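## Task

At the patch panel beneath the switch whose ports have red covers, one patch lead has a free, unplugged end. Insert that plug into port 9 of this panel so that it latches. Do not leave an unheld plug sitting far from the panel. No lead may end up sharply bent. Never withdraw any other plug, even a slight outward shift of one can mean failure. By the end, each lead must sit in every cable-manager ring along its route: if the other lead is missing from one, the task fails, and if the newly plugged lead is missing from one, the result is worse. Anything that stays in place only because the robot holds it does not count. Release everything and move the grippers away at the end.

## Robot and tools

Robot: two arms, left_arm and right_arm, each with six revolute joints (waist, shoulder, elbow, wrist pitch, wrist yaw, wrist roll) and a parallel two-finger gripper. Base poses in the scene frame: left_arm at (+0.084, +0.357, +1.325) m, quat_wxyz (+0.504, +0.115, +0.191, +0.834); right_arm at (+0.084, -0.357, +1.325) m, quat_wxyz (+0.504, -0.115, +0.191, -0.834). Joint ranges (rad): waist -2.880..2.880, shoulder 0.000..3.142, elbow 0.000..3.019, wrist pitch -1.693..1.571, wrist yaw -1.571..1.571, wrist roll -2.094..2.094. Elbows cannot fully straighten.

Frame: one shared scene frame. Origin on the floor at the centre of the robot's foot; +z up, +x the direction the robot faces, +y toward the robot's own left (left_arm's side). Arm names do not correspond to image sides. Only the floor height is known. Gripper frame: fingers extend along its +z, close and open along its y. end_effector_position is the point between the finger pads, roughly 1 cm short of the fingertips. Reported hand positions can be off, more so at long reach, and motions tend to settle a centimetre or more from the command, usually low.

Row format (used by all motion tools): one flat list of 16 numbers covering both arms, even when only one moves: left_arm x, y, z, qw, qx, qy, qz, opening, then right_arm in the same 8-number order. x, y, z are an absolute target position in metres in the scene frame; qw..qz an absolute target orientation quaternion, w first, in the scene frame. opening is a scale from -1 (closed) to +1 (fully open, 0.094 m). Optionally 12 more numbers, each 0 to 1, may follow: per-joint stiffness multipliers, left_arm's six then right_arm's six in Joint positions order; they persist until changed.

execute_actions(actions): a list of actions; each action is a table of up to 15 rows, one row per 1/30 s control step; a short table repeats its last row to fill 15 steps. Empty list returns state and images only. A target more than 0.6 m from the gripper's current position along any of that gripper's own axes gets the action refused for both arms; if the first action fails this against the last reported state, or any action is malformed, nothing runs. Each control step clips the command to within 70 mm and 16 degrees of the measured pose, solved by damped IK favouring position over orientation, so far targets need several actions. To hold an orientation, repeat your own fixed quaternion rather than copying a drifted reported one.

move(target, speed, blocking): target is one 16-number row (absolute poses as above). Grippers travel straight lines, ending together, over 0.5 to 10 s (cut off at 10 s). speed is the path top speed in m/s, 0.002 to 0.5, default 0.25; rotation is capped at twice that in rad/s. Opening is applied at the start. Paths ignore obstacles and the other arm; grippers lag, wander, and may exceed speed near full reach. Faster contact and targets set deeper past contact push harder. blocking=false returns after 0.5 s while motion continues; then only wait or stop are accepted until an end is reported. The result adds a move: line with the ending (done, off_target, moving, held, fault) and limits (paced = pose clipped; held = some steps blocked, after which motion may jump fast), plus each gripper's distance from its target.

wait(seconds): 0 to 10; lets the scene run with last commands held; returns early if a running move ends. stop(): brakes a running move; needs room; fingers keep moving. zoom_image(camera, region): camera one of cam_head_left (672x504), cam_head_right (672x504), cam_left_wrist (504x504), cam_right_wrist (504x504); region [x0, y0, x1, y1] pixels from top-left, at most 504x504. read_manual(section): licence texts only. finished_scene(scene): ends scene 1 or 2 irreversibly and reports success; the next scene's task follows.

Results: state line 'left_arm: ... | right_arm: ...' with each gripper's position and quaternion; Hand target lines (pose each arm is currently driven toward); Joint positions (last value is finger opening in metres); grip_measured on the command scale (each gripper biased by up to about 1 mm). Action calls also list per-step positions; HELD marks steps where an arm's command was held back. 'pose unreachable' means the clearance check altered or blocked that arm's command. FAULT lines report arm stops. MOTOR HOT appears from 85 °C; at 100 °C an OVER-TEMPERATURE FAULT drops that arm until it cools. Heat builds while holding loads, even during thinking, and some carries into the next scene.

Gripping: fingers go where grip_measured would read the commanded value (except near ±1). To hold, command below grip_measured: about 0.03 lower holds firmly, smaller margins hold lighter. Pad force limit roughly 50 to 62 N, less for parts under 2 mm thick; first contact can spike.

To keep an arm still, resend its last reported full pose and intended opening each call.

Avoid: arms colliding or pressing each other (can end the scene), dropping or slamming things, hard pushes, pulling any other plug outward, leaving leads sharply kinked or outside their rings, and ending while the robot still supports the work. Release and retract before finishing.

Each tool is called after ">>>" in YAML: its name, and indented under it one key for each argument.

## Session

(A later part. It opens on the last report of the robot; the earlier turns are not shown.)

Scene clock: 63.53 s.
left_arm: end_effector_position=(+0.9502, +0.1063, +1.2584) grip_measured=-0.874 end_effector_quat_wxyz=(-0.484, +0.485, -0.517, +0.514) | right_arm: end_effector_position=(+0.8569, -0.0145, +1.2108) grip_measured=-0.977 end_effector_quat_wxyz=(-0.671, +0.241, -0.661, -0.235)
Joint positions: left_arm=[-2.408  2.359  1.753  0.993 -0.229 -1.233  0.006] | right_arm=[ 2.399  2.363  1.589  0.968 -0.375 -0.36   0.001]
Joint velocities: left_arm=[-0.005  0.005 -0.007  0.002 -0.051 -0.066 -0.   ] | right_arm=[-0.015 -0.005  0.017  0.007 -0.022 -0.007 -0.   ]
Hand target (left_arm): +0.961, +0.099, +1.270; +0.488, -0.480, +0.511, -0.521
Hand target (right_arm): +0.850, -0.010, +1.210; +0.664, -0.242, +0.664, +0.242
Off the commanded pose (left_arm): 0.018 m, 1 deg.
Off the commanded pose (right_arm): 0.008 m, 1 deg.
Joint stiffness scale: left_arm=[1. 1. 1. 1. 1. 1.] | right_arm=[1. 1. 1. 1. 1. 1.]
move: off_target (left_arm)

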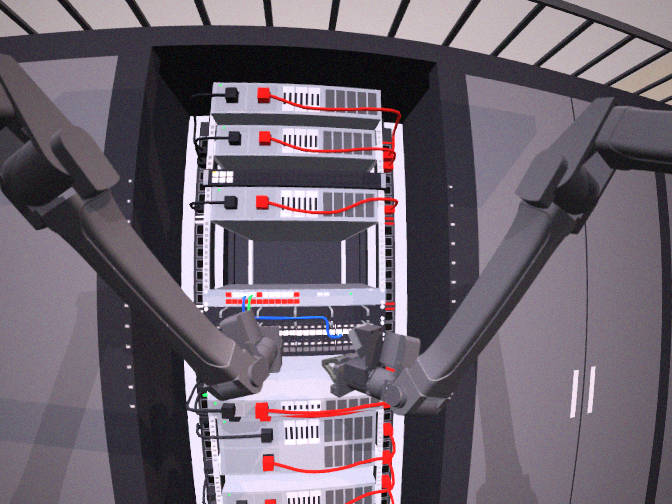

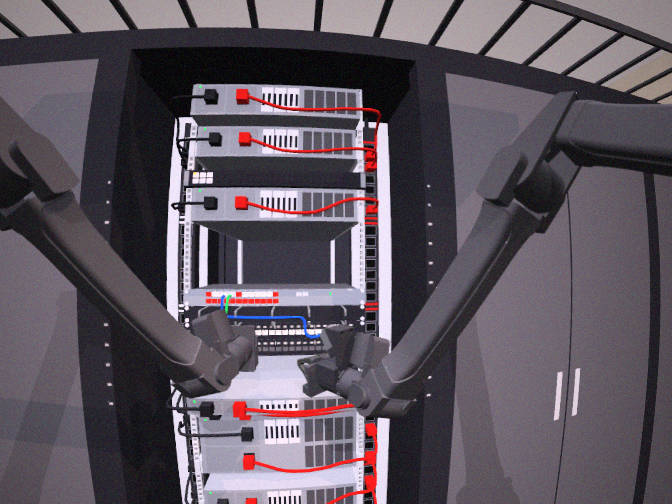

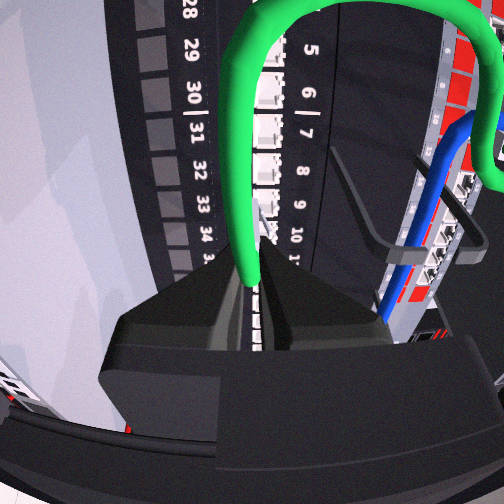

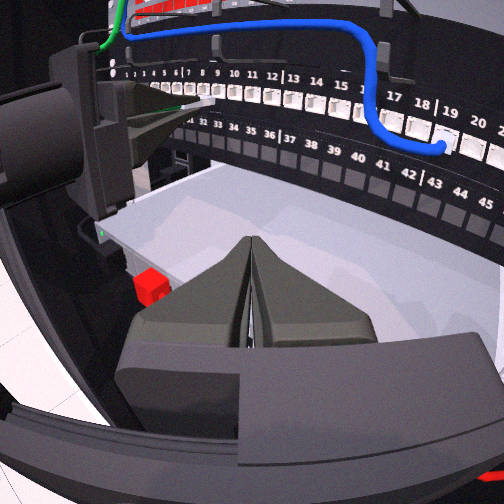

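>>> execute_actions:
  actions:
    - [[0.965,0.0975,1.2726,0.4899,-0.4777,0.5085,-0.5231,-0.91,0.85,-0.01,1.21,0.664,-0.242,0.664,0.242,-1]]
    - [[0.968,0.0971,1.2752,0.4918,-0.4759,0.5063,-0.5253,-0.91,0.85,-0.01,1.21,0.664,-0.242,0.664,0.242,-1]]

>>> zoom_image:
  camera: "cam_left_wrist"
  region: [230, 160, 300, 230]

>>> zoom_image:
  camera: "cam_right_wrist"
  region: [190, 70, 250, 112]

Scene clock: 64.97 s.
left_arm: end_effector_position=(+0.9558, +0.1052, +1.2627) grip_measured=-0.874 end_effector_quat_wxyz=(-0.487, +0.482, -0.511, +0.518) | right_arm: end_effector_position=(+0.8569, -0.0145, +1.2108) grip_measured=-0.977 end_effector_quat_wxyz=(-0.671, +0.241, -0.661, -0.235)
Joint positions: left_arm=[-2.408  2.367  1.778  0.992 -0.224 -1.233  0.006] | right_arm=[ 2.399  2.363  1.589  0.968 -0.375 -0.36   0.001]
Joint velocities: left_arm=[-0.015  0.005  0.022 -0.017 -0.007 -0.066  0.   ] | right_arm=[-0.005 -0.005 -0.027  0.007  0.022  0.022 -0.001]
Hand target (left_arm): +0.967, +0.098, +1.276; +0.492, -0.476, +0.506, -0.525
Hand target (right_arm): +0.850, -0.010, +1.210; +0.664, -0.242, +0.664, +0.242
Off the commanded pose (left_arm): 0.019 m, 1 deg.
Off the commanded pose (right_arm): 0.008 m, 1 deg.
Joint stiffness scale: left_arm=[1. 1. 1. 1. 1. 1.] | right_arm=[1. 1. 1. 1. 1. 1.]
Step readings (end_effector_position; steps 1 to 15: 1st action; 16 to 30: 2nd action):
0: left_arm (+0.9501, +0.1062, +1.2580) | right_arm (+0.8569, -0.0145, +1.2108)
1: left_arm (+0.9504, +0.1061, +1.2584) | right_arm (+0.8569, -0.0145, +1.2108)
2: left_arm (+0.9509, +0.1059, +1.2587) | right_arm (+0.8569, -0.0145, +1.2108)
4: left_arm (+0.9520, +0.1057, +1.2595) | right_arm (+0.8569, -0.0145, +1.2108)
8: left_arm (+0.9531, +0.1058, +1.2609) | right_arm (+0.8569, -0.0145, +1.2108)
15: left_arm (+0.9533, +0.1058, +1.2610) | right_arm (+0.8569, -0.0145, +1.2108)
16: left_arm (+0.9535, +0.1057, +1.2613) | right_arm (+0.8569, -0.0145, +1.2108)
17: left_arm (+0.9540, +0.1054, +1.2613) | right_arm (+0.8569, -0.0145, +1.2108)
19: left_arm (+0.9550, +0.1052, +1.2621) | right_arm (+0.8569, -0.0145, +1.2108)
23: left_arm (+0.9557, +0.1051, +1.2625) | right_arm (+0.8569, -0.0145, +1.2108)
30: end_effector_position above

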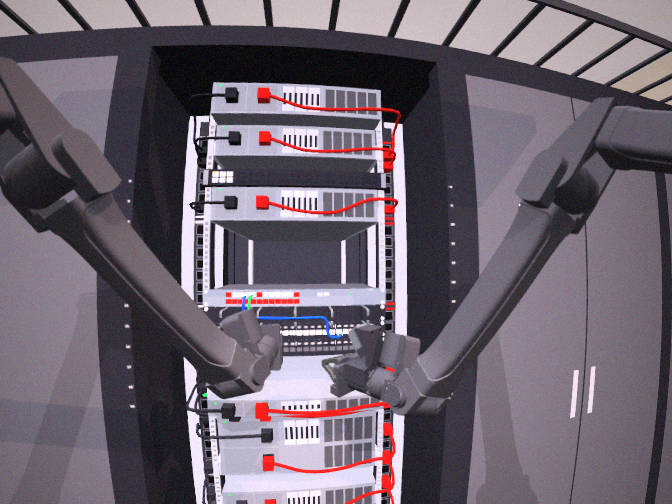

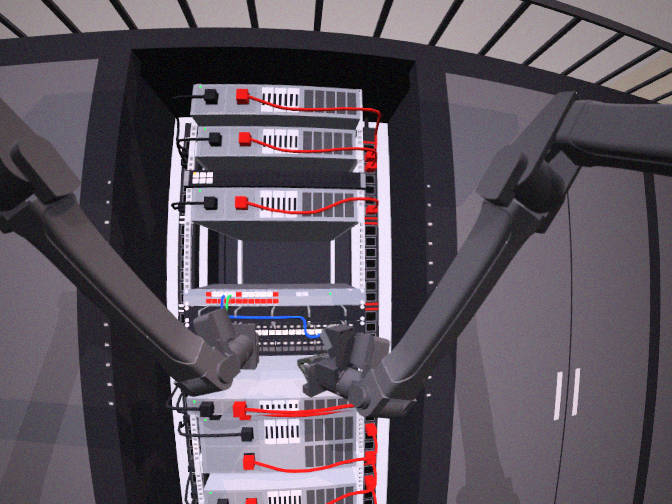

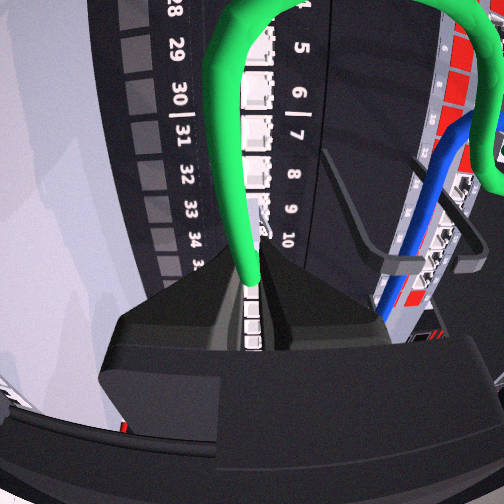

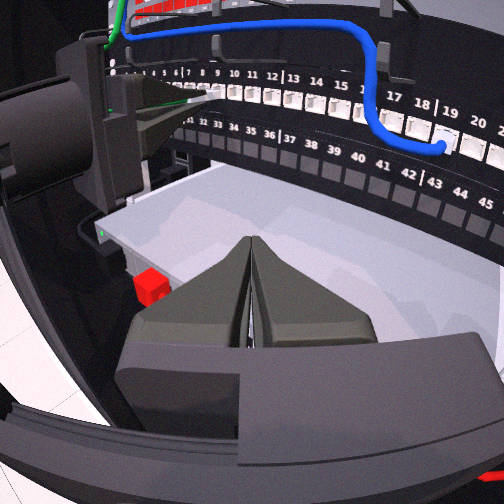

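Region (230, 160, 300, 230) of cam_left_wrist's 504x504 image, scaled by 7.200, with more detail than that image has.

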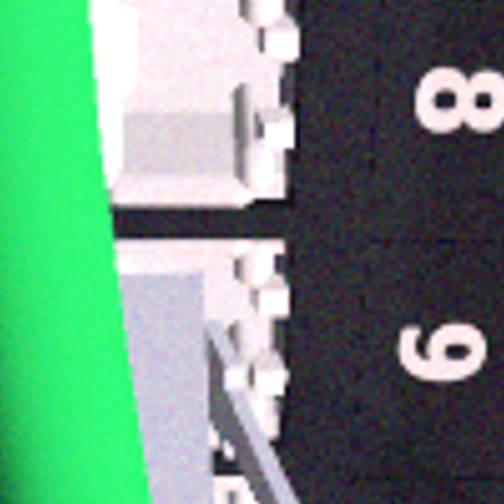

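Region (190, 70, 250, 112) of cam_right_wrist's 504x504 image, scaled by 8.400, with more detail than that image has; it fills the top 353 rows of this view, and the rest is white.

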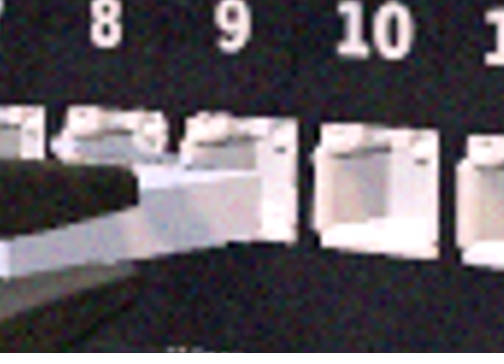

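>>> execute_actions:
  actions:
    - [[0.970,0.0966,1.2771,0.4925,-0.474,0.5052,-0.5273,-0.91,0.85,-0.01,1.21,0.664,-0.242,0.664,0.242,-1]]

>>> zoom_image:
  camera: "cam_left_wrist"
  region: [230, 160, 300, 230]

>>> zoom_image:
  camera: "cam_right_wrist"
  region: [190, 70, 250, 112]

Scene clock: 65.77 s.
left_arm: end_effector_position=(+0.9576, +0.1043, +1.2638) grip_measured=-0.874 end_effector_quat_wxyz=(-0.487, +0.481, -0.511, +0.520) | right_arm: end_effector_position=(+0.8569, -0.0145, +1.2108) grip_measured=-0.977 end_effector_quat_wxyz=(-0.671, +0.241, -0.661, -0.235)
Joint positions: left_arm=[-2.408  2.37   1.785  0.989 -0.22  -1.233  0.006] | right_arm=[ 2.399  2.363  1.589  0.968 -0.375 -0.36   0.001]
Joint velocities: left_arm=[ 0.015  0.005 -0.007 -0.002 -0.11   0.037 -0.001] | right_arm=[-0.005 -0.005 -0.007  0.002  0.037 -0.022 -0.   ]
Hand target (left_arm): +0.968, +0.097, +1.278; +0.492, -0.474, +0.505, -0.527
Hand target (right_arm): +0.850, -0.010, +1.210; +0.664, -0.242, +0.664, +0.242
Off the commanded pose (left_arm): 0.020 m, 1 deg.
Off the commanded pose (right_arm): 0.008 m, 1 deg.
Joint stiffness scale: left_arm=[1. 1. 1. 1. 1. 1.] | right_arm=[1. 1. 1. 1. 1. 1.]
Step readings (end_effector_position):
0: left_arm (+0.9558, +0.1052, +1.2627) | right_arm (+0.8569, -0.0145, +1.2108)
1: left_arm (+0.9559, +0.1049, +1.2630) | right_arm (+0.8569, -0.0145, +1.2108)
2: left_arm (+0.9562, +0.1046, +1.2631) | right_arm (+0.8569, -0.0145, +1.2108)
4: left_arm (+0.9569, +0.1043, +1.2632) | right_arm (+0.8569, -0.0145, +1.2108)
8: left_arm (+0.9576, +0.1044, +1.2640) | right_arm (+0.8569, -0.0145, +1.2108)
15: end_effector_position above

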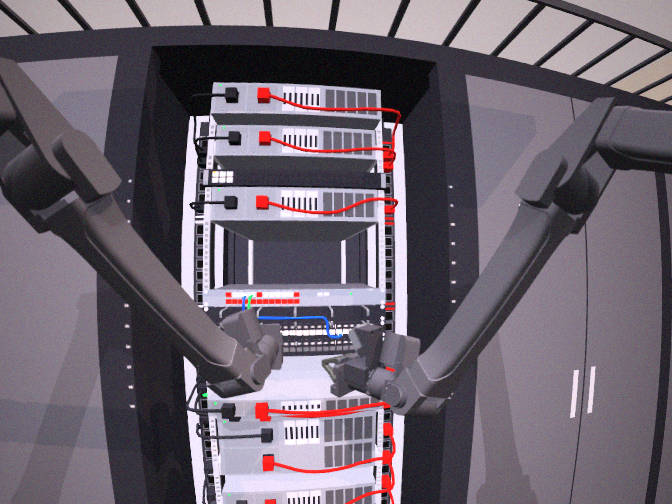

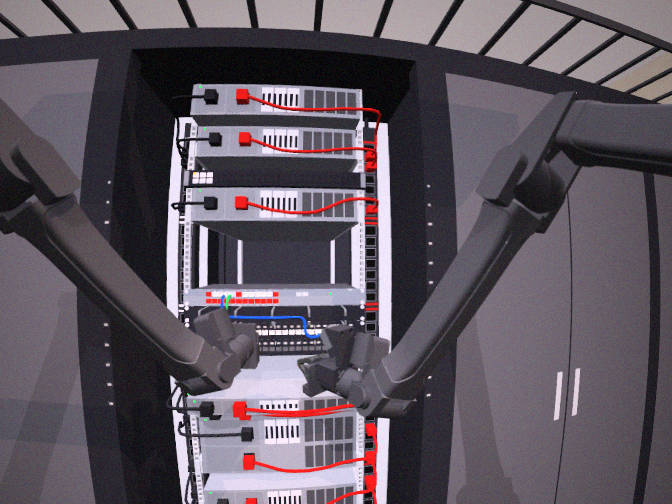

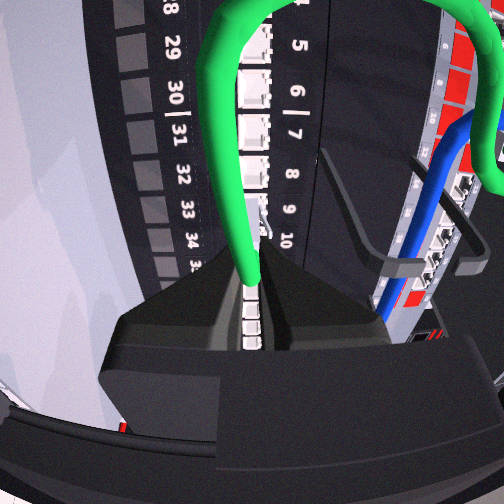

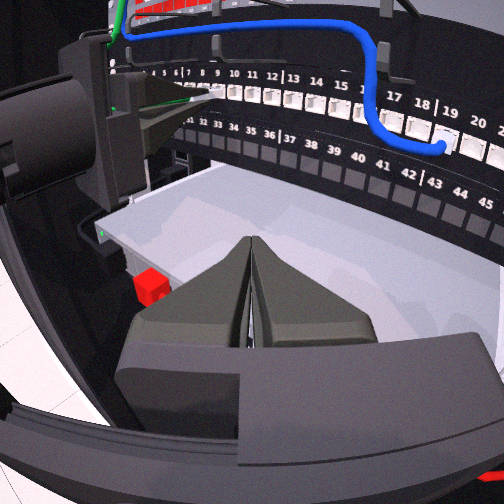

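Region (230, 160, 300, 230) of cam_left_wrist's 504x504 image, scaled by 7.200, with more detail than that image has.

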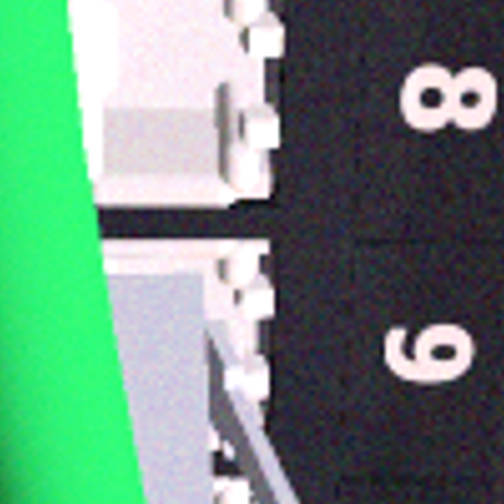

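Region (190, 70, 250, 112) of cam_right_wrist's 504x504 image, scaled by 8.400, with more detail than that image has; it fills the top 353 rows of this view, and the rest is white.

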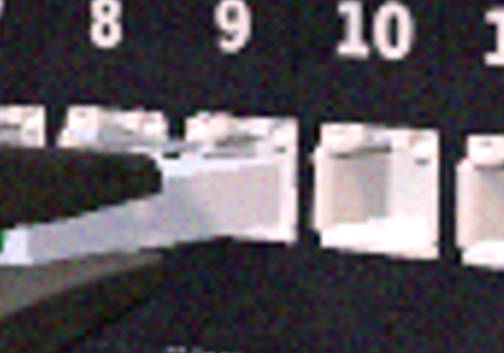

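>>> execute_actions:
  actions:
    - [[0.972,0.0969,1.2777,0.4935,-0.4747,0.5043,-0.5267,-0.91,0.85,-0.01,1.21,0.664,-0.242,0.664,0.242,-1]]
    - [[0.974,0.0969,1.2777,0.4942,-0.4754,0.5037,-0.5261,-0.91,0.85,-0.01,1.21,0.664,-0.242,0.664,0.242,-1]]
    - [[0.9765,0.0969,1.2777,0.4949,-0.4761,0.5031,-0.5255,-0.91,0.85,-0.01,1.21,0.664,-0.242,0.664,0.242,-1]]

>>> zoom_image:
  camera: "cam_left_wrist"
  region: [230, 160, 300, 230]

>>> zoom_image:
  camera: "cam_right_wrist"
  region: [190, 70, 250, 112]

Scene clock: 67.60 s.
left_arm: end_effector_position=(+0.9585, +0.1043, +1.2633) grip_measured=-0.874 end_effector_quat_wxyz=(-0.487, +0.482, -0.511, +0.519) | right_arm: end_effector_position=(+0.8569, -0.0145, +1.2108) grip_measured=-0.977 end_effector_quat_wxyz=(-0.671, +0.241, -0.661, -0.235)
Joint positions: left_arm=[-2.408  2.372  1.79   0.987 -0.223 -1.233  0.006] | right_arm=[ 2.399  2.363  1.589  0.968 -0.375 -0.36   0.001]
Joint velocities: left_arm=[ 0.005 -0.015  0.007 -0.017 -0.007  0.037  0.   ] | right_arm=[-0.005 -0.015 -0.007  0.007 -0.066  0.022  0.001]
Hand target (left_arm): +0.974, +0.098, +1.279; +0.494, -0.476, +0.503, -0.525
Hand target (right_arm): +0.850, -0.010, +1.210; +0.664, -0.242, +0.664, +0.242
Off the commanded pose (left_arm): 0.024 m, 2 deg.
Off the commanded pose (right_arm): 0.008 m, 1 deg.
Joint stiffness scale: left_arm=[1. 1. 1. 1. 1. 1.] | right_arm=[1. 1. 1. 1. 1. 1.]
Step readings (end_effector_position; steps 1 to 15: 1st action; 16 to 30: 2nd action; 31 to 45: 3rd action):
0: left_arm (+0.9576, +0.1043, +1.2638) | right_arm (+0.8569, -0.0145, +1.2108)
1: left_arm (+0.9576, +0.1042, +1.2636) | right_arm (+0.8569, -0.0145, +1.2108)
2: left_arm (+0.9580, +0.1041, +1.2635) | right_arm (+0.8569, -0.0145, +1.2108)
4: left_arm (+0.9582, +0.1040, +1.2635) | right_arm (+0.8569, -0.0145, +1.2108)
8: left_arm (+0.9582, +0.1040, +1.2635) | right_arm (+0.8569, -0.0145, +1.2108)
15: left_arm (+0.9582, +0.1040, +1.2635) | right_arm (+0.8569, -0.0145, +1.2108)
16: left_arm (+0.9583, +0.1041, +1.2637) | right_arm (+0.8569, -0.0145, +1.2108)
17: left_arm (+0.9583, +0.1041, +1.2635) | right_arm (+0.8569, -0.0145, +1.2108)
19: left_arm (+0.9583, +0.1041, +1.2635) | right_arm (+0.8569, -0.0145, +1.2108)
23: left_arm (+0.9583, +0.1041, +1.2635) | right_arm (+0.8569, -0.0145, +1.2108)
30: left_arm (+0.9583, +0.1041, +1.2635) | right_arm (+0.8569, -0.0145, +1.2108)
31: left_arm (+0.9586, +0.1043, +1.2638) | right_arm (+0.8569, -0.0145, +1.2108)
32: left_arm (+0.9585, +0.1042, +1.2633) | right_arm (+0.8569, -0.0145, +1.2108)
34: left_arm (+0.9585, +0.1043, +1.2633) | right_arm (+0.8569, -0.0145, +1.2108)
38: left_arm (+0.9585, +0.1043, +1.2633) | right_arm (+0.8569, -0.0145, +1.2108)
45: end_effector_position above

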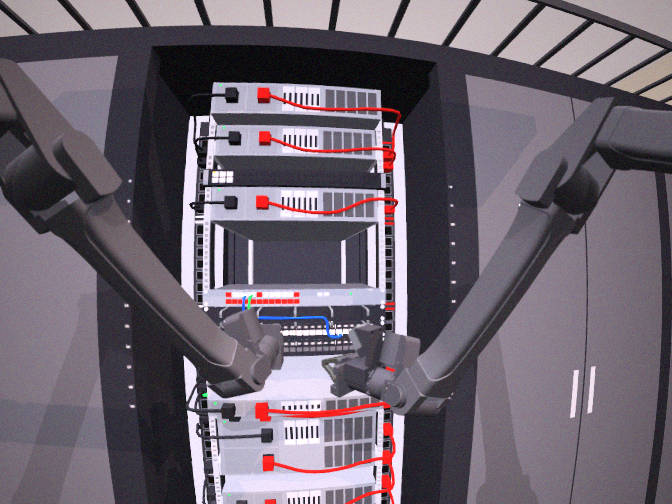

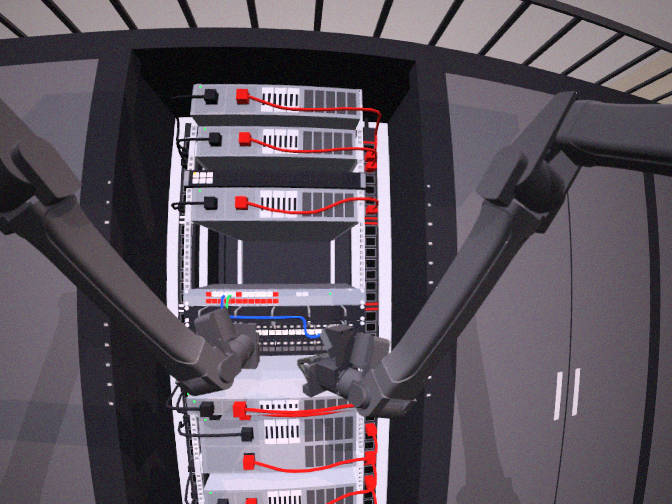

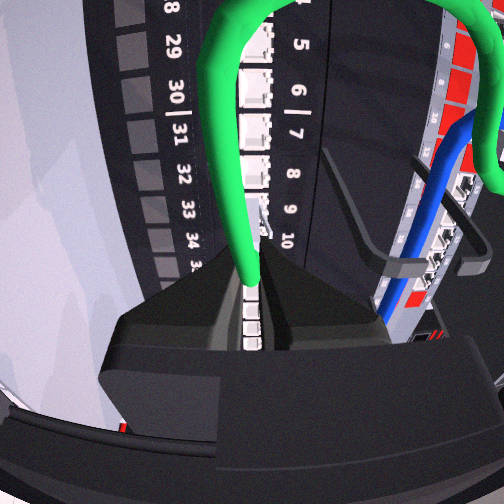

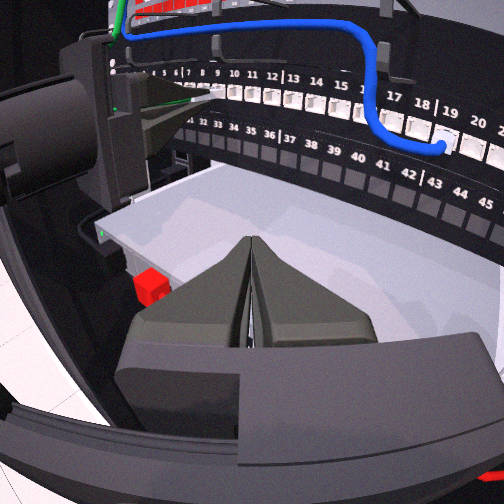

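Region (230, 160, 300, 230) of cam_left_wrist's 504x504 image, scaled by 7.200, with more detail than that image has.

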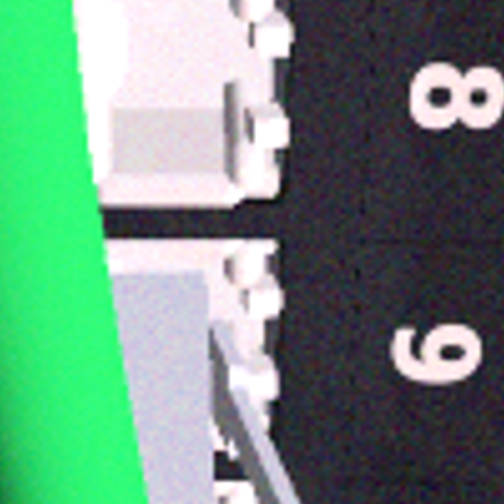

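Region (190, 70, 250, 112) of cam_right_wrist's 504x504 image, scaled by 8.400, with more detail than that image has; it fills the top 353 rows of this view, and the rest is white.

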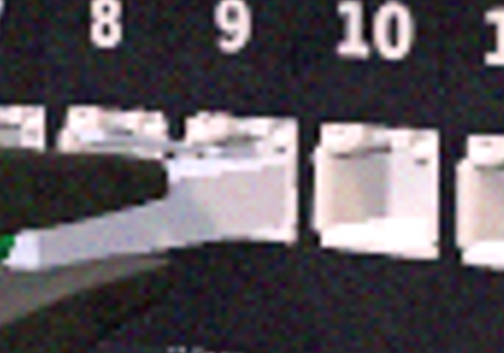

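>>> execute_actions:
  actions:
    - [[0.9744,0.1005,1.2860,0.5069,-0.4721,0.4904,-0.5301,-0.91,0.85,-0.01,1.21,0.664,-0.242,0.664,0.242,-1]]
    - [[0.9746,0.1017,1.2896,0.5115,-0.4699,0.4855,-0.5326,-0.91,0.85,-0.01,1.21,0.664,-0.242,0.664,0.242,-1]]

>>> zoom_image:
  camera: "cam_left_wrist"
  region: [230, 160, 300, 230]

>>> zoom_image:
  camera: "cam_right_wrist"
  region: [190, 70, 250, 112]

Scene clock: 68.87 s.
left_arm: end_effector_position=(+0.9585, +0.1046, +1.2632) grip_measured=-0.874 end_effector_quat_wxyz=(-0.491, +0.480, -0.510, +0.518) | right_arm: end_effector_position=(+0.8569, -0.0145, +1.2108) grip_measured=-0.977 end_effector_quat_wxyz=(-0.671, +0.241, -0.661, -0.235)
Joint positions: left_arm=[-2.408  2.375  1.793  0.994 -0.225 -1.225  0.006] | right_arm=[ 2.399  2.363  1.589  0.968 -0.375 -0.36   0.001]
Joint velocities: left_arm=[ 0.005 -0.015  0.002  0.002 -0.037 -0.037 -0.001] | right_arm=[ 0.005 -0.005 -0.007  0.007  0.037  0.007  0.   ]
Hand target (left_arm): +0.972, +0.103, +1.290; +0.510, -0.470, +0.485, -0.532
Hand target (right_arm): +0.850, -0.010, +1.210; +0.664, -0.242, +0.664, +0.242
Off the commanded pose (left_arm): 0.031 m, 4 deg.
Off the commanded pose (right_arm): 0.008 m, 1 deg.
Joint stiffness scale: left_arm=[1. 1. 1. 1. 1. 1.] | right_arm=[1. 1. 1. 1. 1. 1.]
Step readings (end_effector_position; steps 1 to 15: 1st action; 16 to 30: 2nd action):
0: left_arm (+0.9585, +0.1043, +1.2633) | right_arm (+0.8569, -0.0145, +1.2108)
1: left_arm (+0.9585, +0.1045, +1.2633) | right_arm (+0.8569, -0.0145, +1.2108)
2: left_arm (+0.9584, +0.1046, +1.2630) | right_arm (+0.8569, -0.0145, +1.2108)
4: left_arm (+0.9584, +0.1046, +1.2630) | right_arm (+0.8569, -0.0145, +1.2108)
8: left_arm (+0.9584, +0.1046, +1.2630) | right_arm (+0.8569, -0.0145, +1.2108)
15: left_arm (+0.9584, +0.1046, +1.2630) | right_arm (+0.8569, -0.0145, +1.2108)
16: left_arm (+0.9584, +0.1047, +1.2632) | right_arm (+0.8569, -0.0145, +1.2108)
17: left_arm (+0.9586, +0.1047, +1.2635) | right_arm (+0.8569, -0.0145, +1.2108)
19: left_arm (+0.9586, +0.1047, +1.2633) | right_arm (+0.8569, -0.0145, +1.2108)
23: left_arm (+0.9585, +0.1046, +1.2632) | right_arm (+0.8569, -0.0145, +1.2108)
30: end_effector_position above

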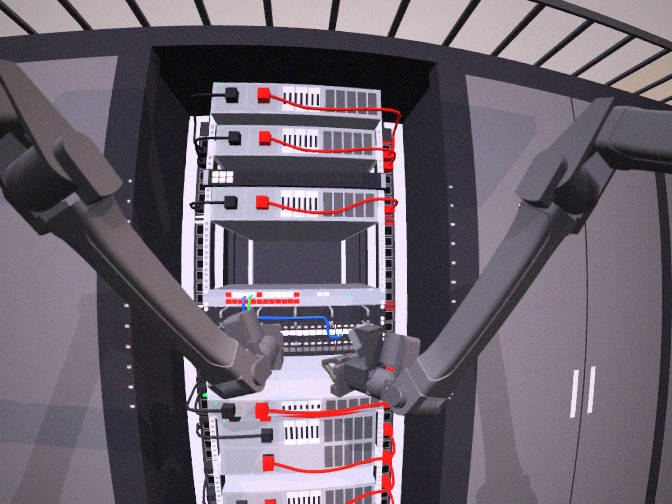

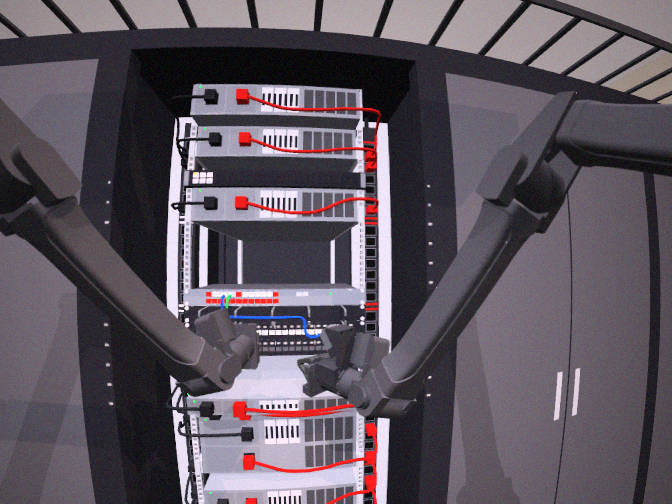

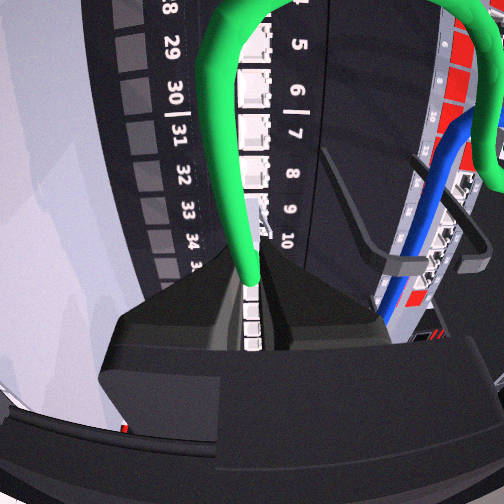

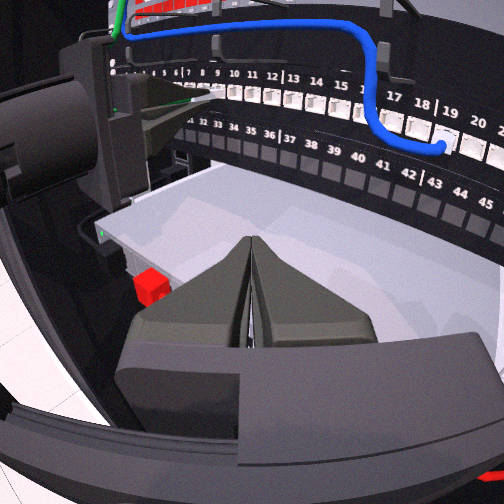

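Region (230, 160, 300, 230) of cam_left_wrist's 504x504 image, scaled by 7.200, with more detail than that image has.

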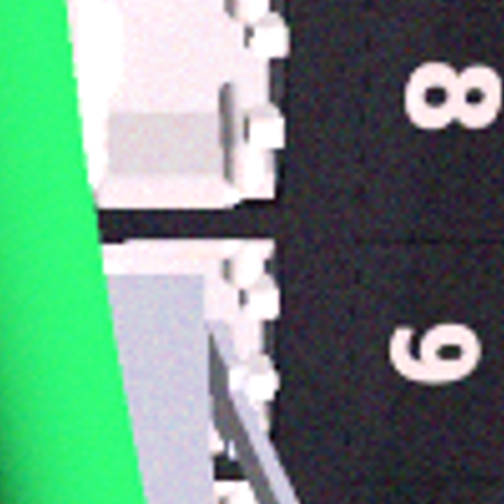

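Region (190, 70, 250, 112) of cam_right_wrist's 504x504 image, scaled by 8.400, with more detail than that image has; it fills the top 353 rows of this view, and the rest is white.

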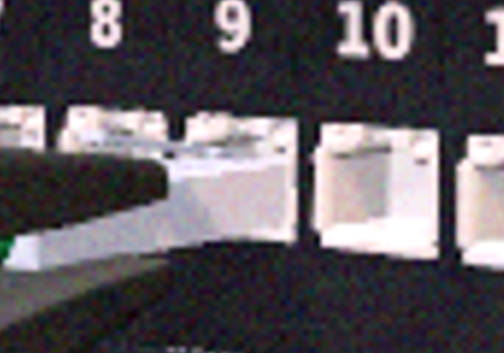

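>>> execute_actions:
  actions: []

Scene clock: 69.53 s.
left_arm: end_effector_position=(+0.9585, +0.1046, +1.2632) grip_measured=-0.874 end_effector_quat_wxyz=(-0.491, +0.480, -0.510, +0.518) | right_arm: end_effector_position=(+0.8569, -0.0145, +1.2108) grip_measured=-0.977 end_effector_quat_wxyz=(-0.671, +0.241, -0.661, -0.235)
Joint positions: left_arm=[-2.408  2.375  1.793  0.994 -0.225 -1.225  0.006] | right_arm=[ 2.399  2.363  1.589  0.968 -0.375 -0.36   0.001]
Joint velocities: left_arm=[-0.005 -0.005  0.002 -0.002 -0.007  0.007 -0.   ] | right_arm=[-0.005 -0.015 -0.002 -0.017  0.022 -0.095  0.   ]
Hand target (left_arm): +0.972, +0.103, +1.290; +0.510, -0.470, +0.485, -0.532
Hand target (right_arm): +0.850, -0.010, +1.210; +0.664, -0.242, +0.664, +0.242
Off the commanded pose (left_arm): 0.031 m, 4 deg.
Off the commanded pose (right_arm): 0.008 m, 1 deg.
Joint stiffness scale: left_arm=[1. 1. 1. 1. 1. 1.] | right_arm=[1. 1. 1. 1. 1. 1.]

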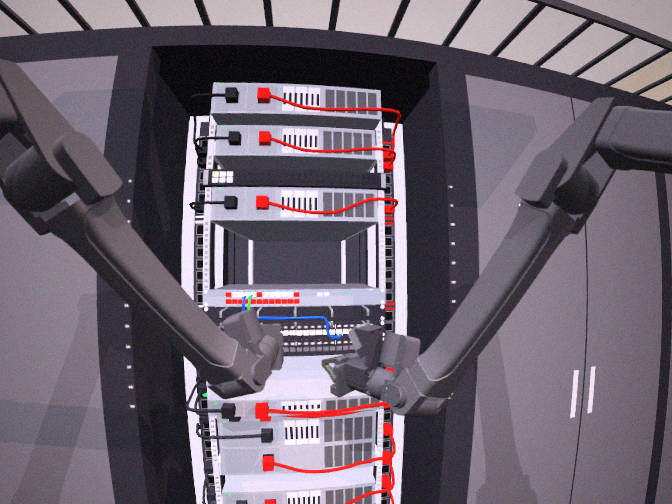

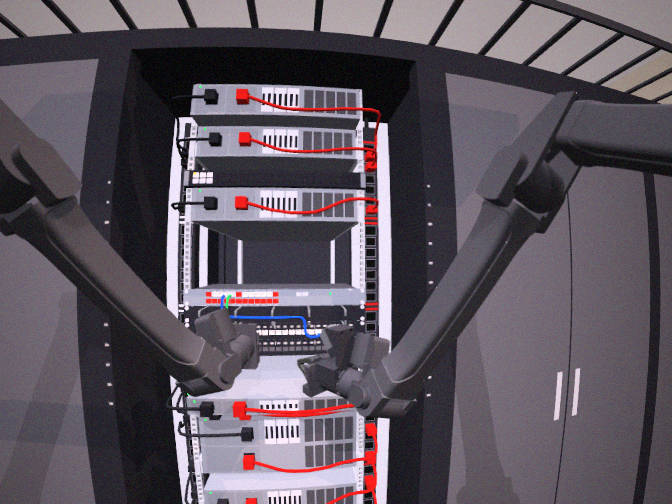

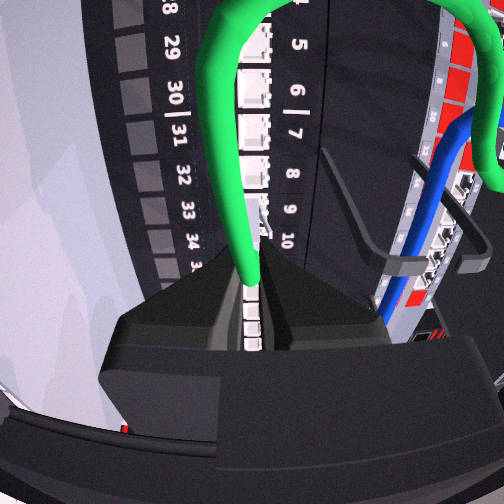

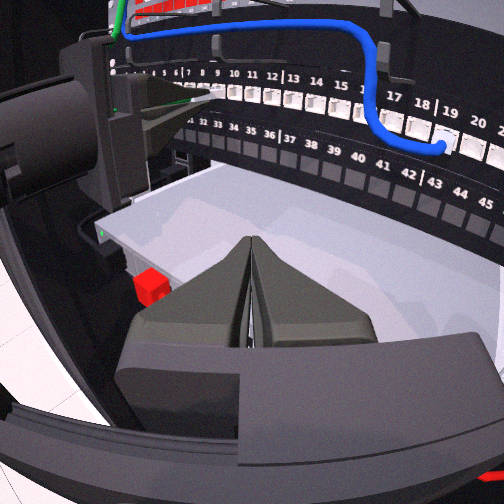

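>>> execute_actions:
  actions:
    - [[0.9747,0.1030,1.2915,0.5150,-0.4698,0.4820,-0.5330,-0.91,0.85,-0.01,1.21,0.664,-0.242,0.664,0.242,-1]]

>>> zoom_image:
  camera: "cam_left_wrist"
  region: [230,160,300,230]

>>> zoom_image:
  camera: "cam_right_wrist"
  region: [190,70,250,112]

Scene clock: 70.30 s.
left_arm: end_effector_position=(+0.9610, +0.1049, +1.2644) grip_measured=-0.874 end_effector_quat_wxyz=(-0.494, +0.480, -0.507, +0.518) | right_arm: end_effector_position=(+0.8569, -0.0145, +1.2108) grip_measured=-0.977 end_effector_quat_wxyz=(-0.671, +0.241, -0.661, -0.235)
Joint positions: left_arm=[-2.408  2.382  1.806  0.995 -0.228 -1.223  0.006] | right_arm=[ 2.399  2.363  1.589  0.968 -0.375 -0.36   0.001]
Joint velocities: left_arm=[ 0.005 -0.024  0.007  0.002 -0.022 -0.037 -0.   ] | right_arm=[-0.005 -0.005  0.002  0.007 -0.051 -0.022  0.001]
Hand target (left_arm): +0.973, +0.104, +1.292; +0.514, -0.470, +0.481, -0.532
Hand target (right_arm): +0.850, -0.010, +1.210; +0.664, -0.242, +0.664, +0.242
Off the commanded pose (left_arm): 0.030 m, 4 deg.
Off the commanded pose (right_arm): 0.008 m, 1 deg.
Joint stiffness scale: left_arm=[1. 1. 1. 1. 1. 1.] | right_arm=[1. 1. 1. 1. 1. 1.]
Step readings (end_effector_position):
0: left_arm (+0.9585, +0.1046, +1.2632) | right_arm (+0.8569, -0.0145, +1.2108)
1: left_arm (+0.9585, +0.1048, +1.2632) | right_arm (+0.8569, -0.0145, +1.2108)
2: left_arm (+0.9589, +0.1050, +1.2636) | right_arm (+0.8569, -0.0145, +1.2108)
4: left_arm (+0.9601, +0.1051, +1.2644) | right_arm (+0.8569, -0.0145, +1.2108)
8: left_arm (+0.9609, +0.1049, +1.2643) | right_arm (+0.8569, -0.0145, +1.2108)
15: end_effector_position above

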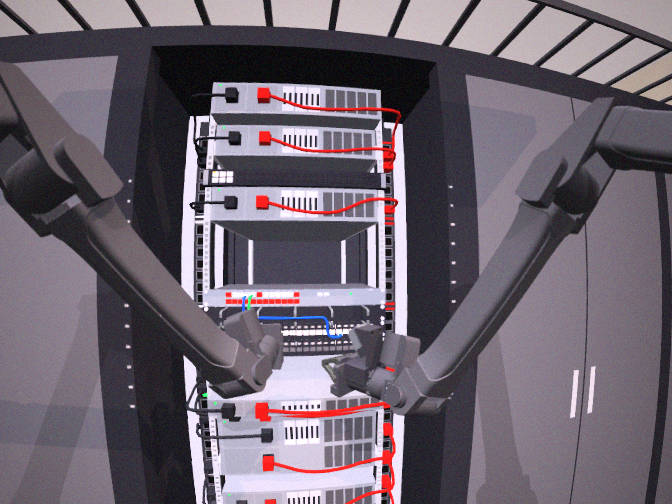

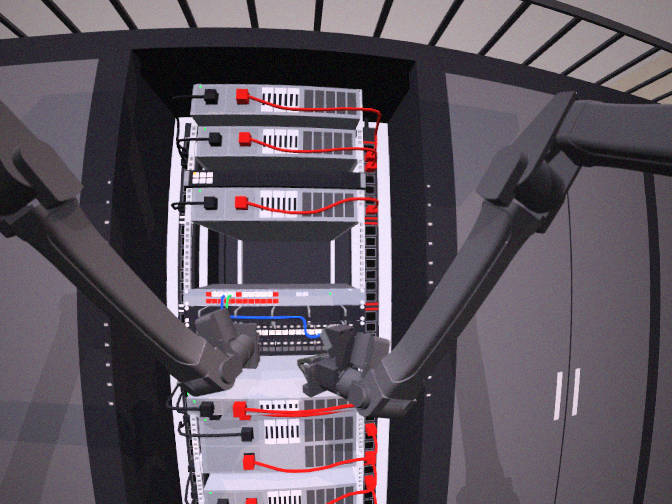

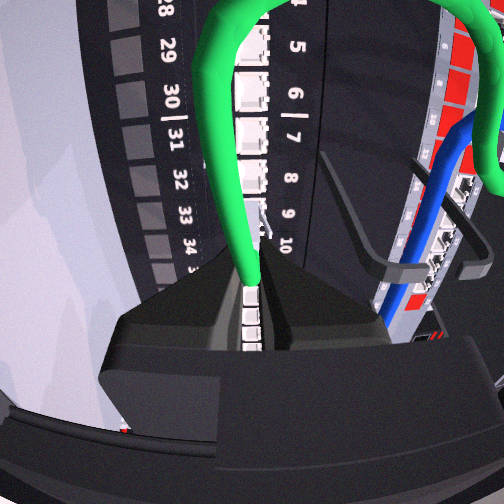

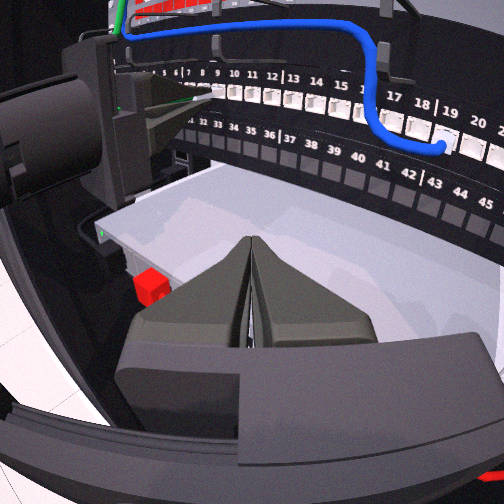

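Region (230, 160, 300, 230) of cam_left_wrist's 504x504 image, scaled by 7.200, with more detail than that image has.

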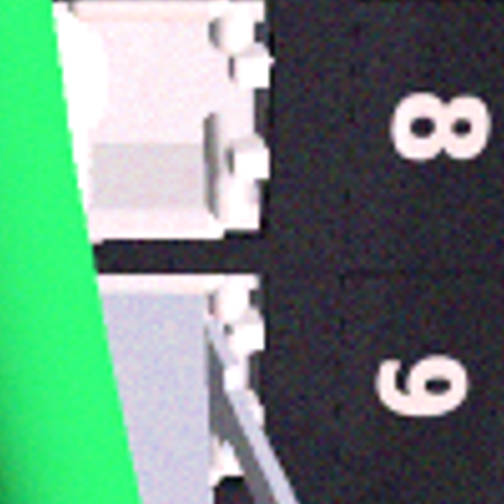

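Region (190, 70, 250, 112) of cam_right_wrist's 504x504 image, scaled by 8.400, with more detail than that image has; it fills the top 353 rows of this view, and the rest is white.

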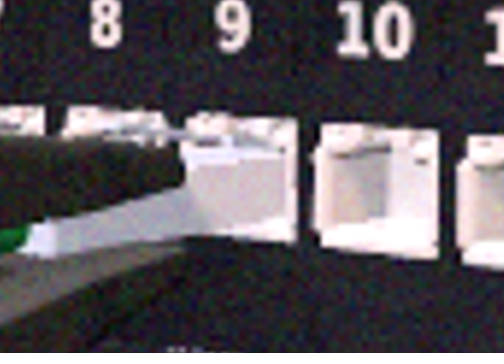

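It slipped in. Advance.

>>> execute_actions:
  actions:
    - [[0.9775,0.1032,1.2918,0.5150,-0.4698,0.4820,-0.5330,-0.91,0.85,-0.01,1.21,0.664,-0.242,0.664,0.242,-1]]
    - [[0.9805,0.1034,1.2921,0.5150,-0.4698,0.4820,-0.5330,-0.91,0.85,-0.01,1.21,0.664,-0.242,0.664,0.242,-1]]

>>> zoom_image:
  camera: "cam_left_wrist"
  region: [230,160,300,230]

Scene clock: 71.50 s.
left_arm: end_effector_position=(+0.9627, +0.1046, +1.2642) grip_measured=-0.874 end_effector_quat_wxyz=(-0.496, +0.480, -0.506, +0.518) | right_arm: end_effector_position=(+0.8569, -0.0145, +1.2108) grip_measured=-0.977 end_effector_quat_wxyz=(-0.671, +0.241, -0.661, -0.235)
Joint positions: left_arm=[-2.408  2.387  1.816  0.995 -0.23  -1.222  0.006] | right_arm=[ 2.399  2.363  1.589  0.968 -0.375 -0.36   0.001]
Joint velocities: left_arm=[-0.005 -0.015 -0.002  0.002  0.007  0.051 -0.001] | right_arm=[-0.024 -0.015 -0.012 -0.002  0.051 -0.007 -0.001]
Hand target (left_arm): +0.978, +0.105, +1.293; +0.514, -0.470, +0.481, -0.532
Hand target (right_arm): +0.850, -0.010, +1.210; +0.664, -0.242, +0.664, +0.242
Off the commanded pose (left_arm): 0.033 m, 4 deg.
Off the commanded pose (right_arm): 0.008 m, 1 deg.
Joint stiffness scale: left_arm=[1. 1. 1. 1. 1. 1.] | right_arm=[1. 1. 1. 1. 1. 1.]
Step readings (end_effector_position; steps 1 to 15: 1st action; 16 to 30: 2nd action):
0: left_arm (+0.9610, +0.1049, +1.2644) | right_arm (+0.8569, -0.0145, +1.2108)
1: left_arm (+0.9612, +0.1049, +1.2644) | right_arm (+0.8569, -0.0145, +1.2108)
2: left_arm (+0.9615, +0.1048, +1.2644) | right_arm (+0.8569, -0.0145, +1.2108)
4: left_arm (+0.9620, +0.1046, +1.2644) | right_arm (+0.8569, -0.0145, +1.2108)
8: left_arm (+0.9622, +0.1046, +1.2642) | right_arm (+0.8569, -0.0145, +1.2108)
15: left_arm (+0.9622, +0.1046, +1.2642) | right_arm (+0.8569, -0.0145, +1.2108)
16: left_arm (+0.9625, +0.1046, +1.2645) | right_arm (+0.8569, -0.0145, +1.2108)
17: left_arm (+0.9626, +0.1045, +1.2644) | right_arm (+0.8569, -0.0145, +1.2108)
19: left_arm (+0.9627, +0.1046, +1.2642) | right_arm (+0.8569, -0.0145, +1.2108)
23: left_arm (+0.9627, +0.1046, +1.2642) | right_arm (+0.8569, -0.0145, +1.2108)
30: end_effector_position above

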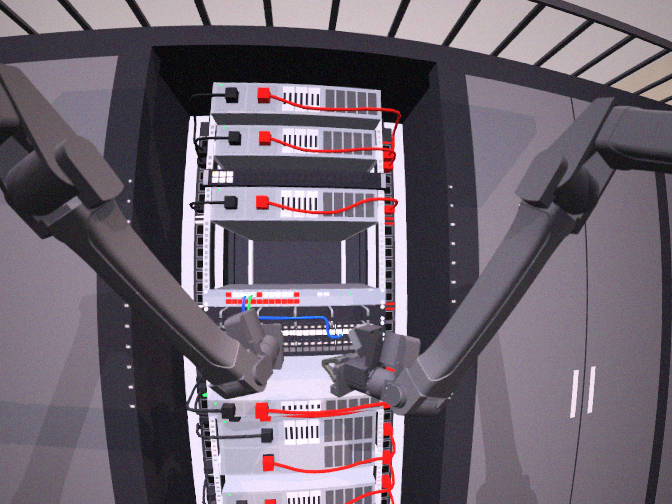

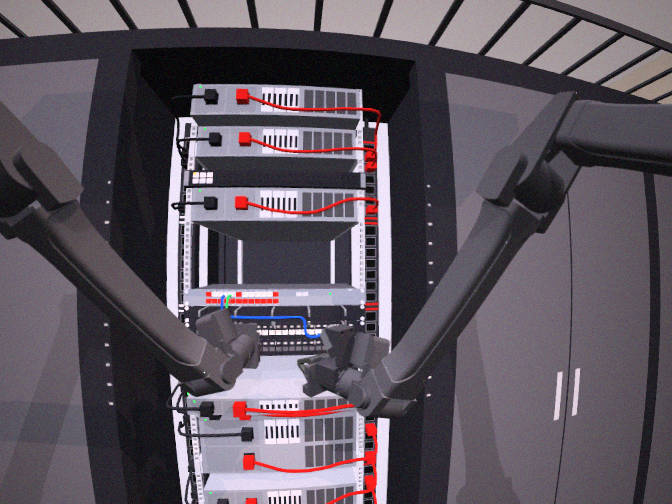

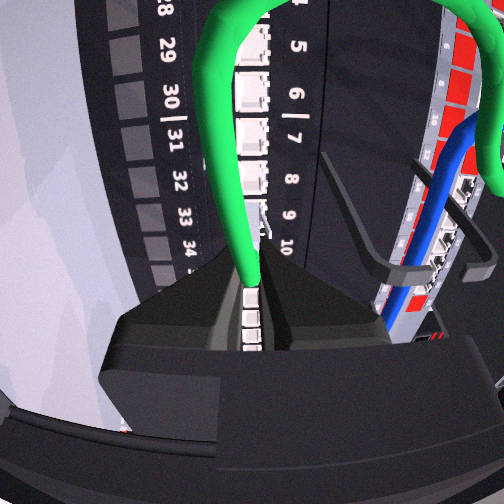

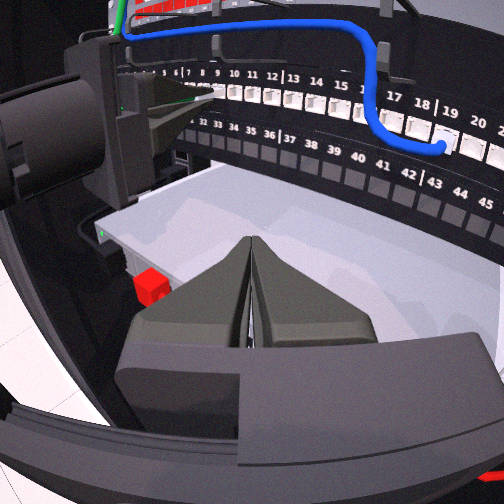

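Region (230, 160, 300, 230) of cam_left_wrist's 504x504 image, scaled by 7.200, with more detail than that image has.

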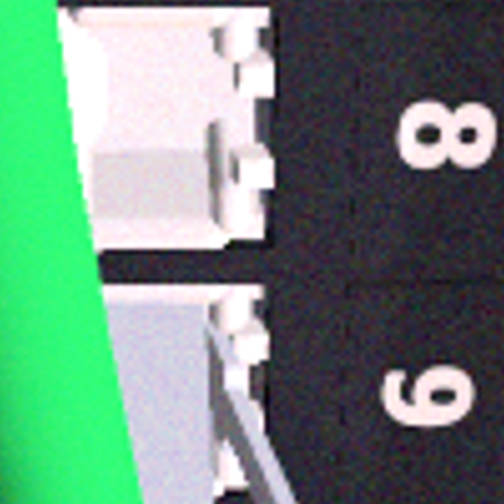

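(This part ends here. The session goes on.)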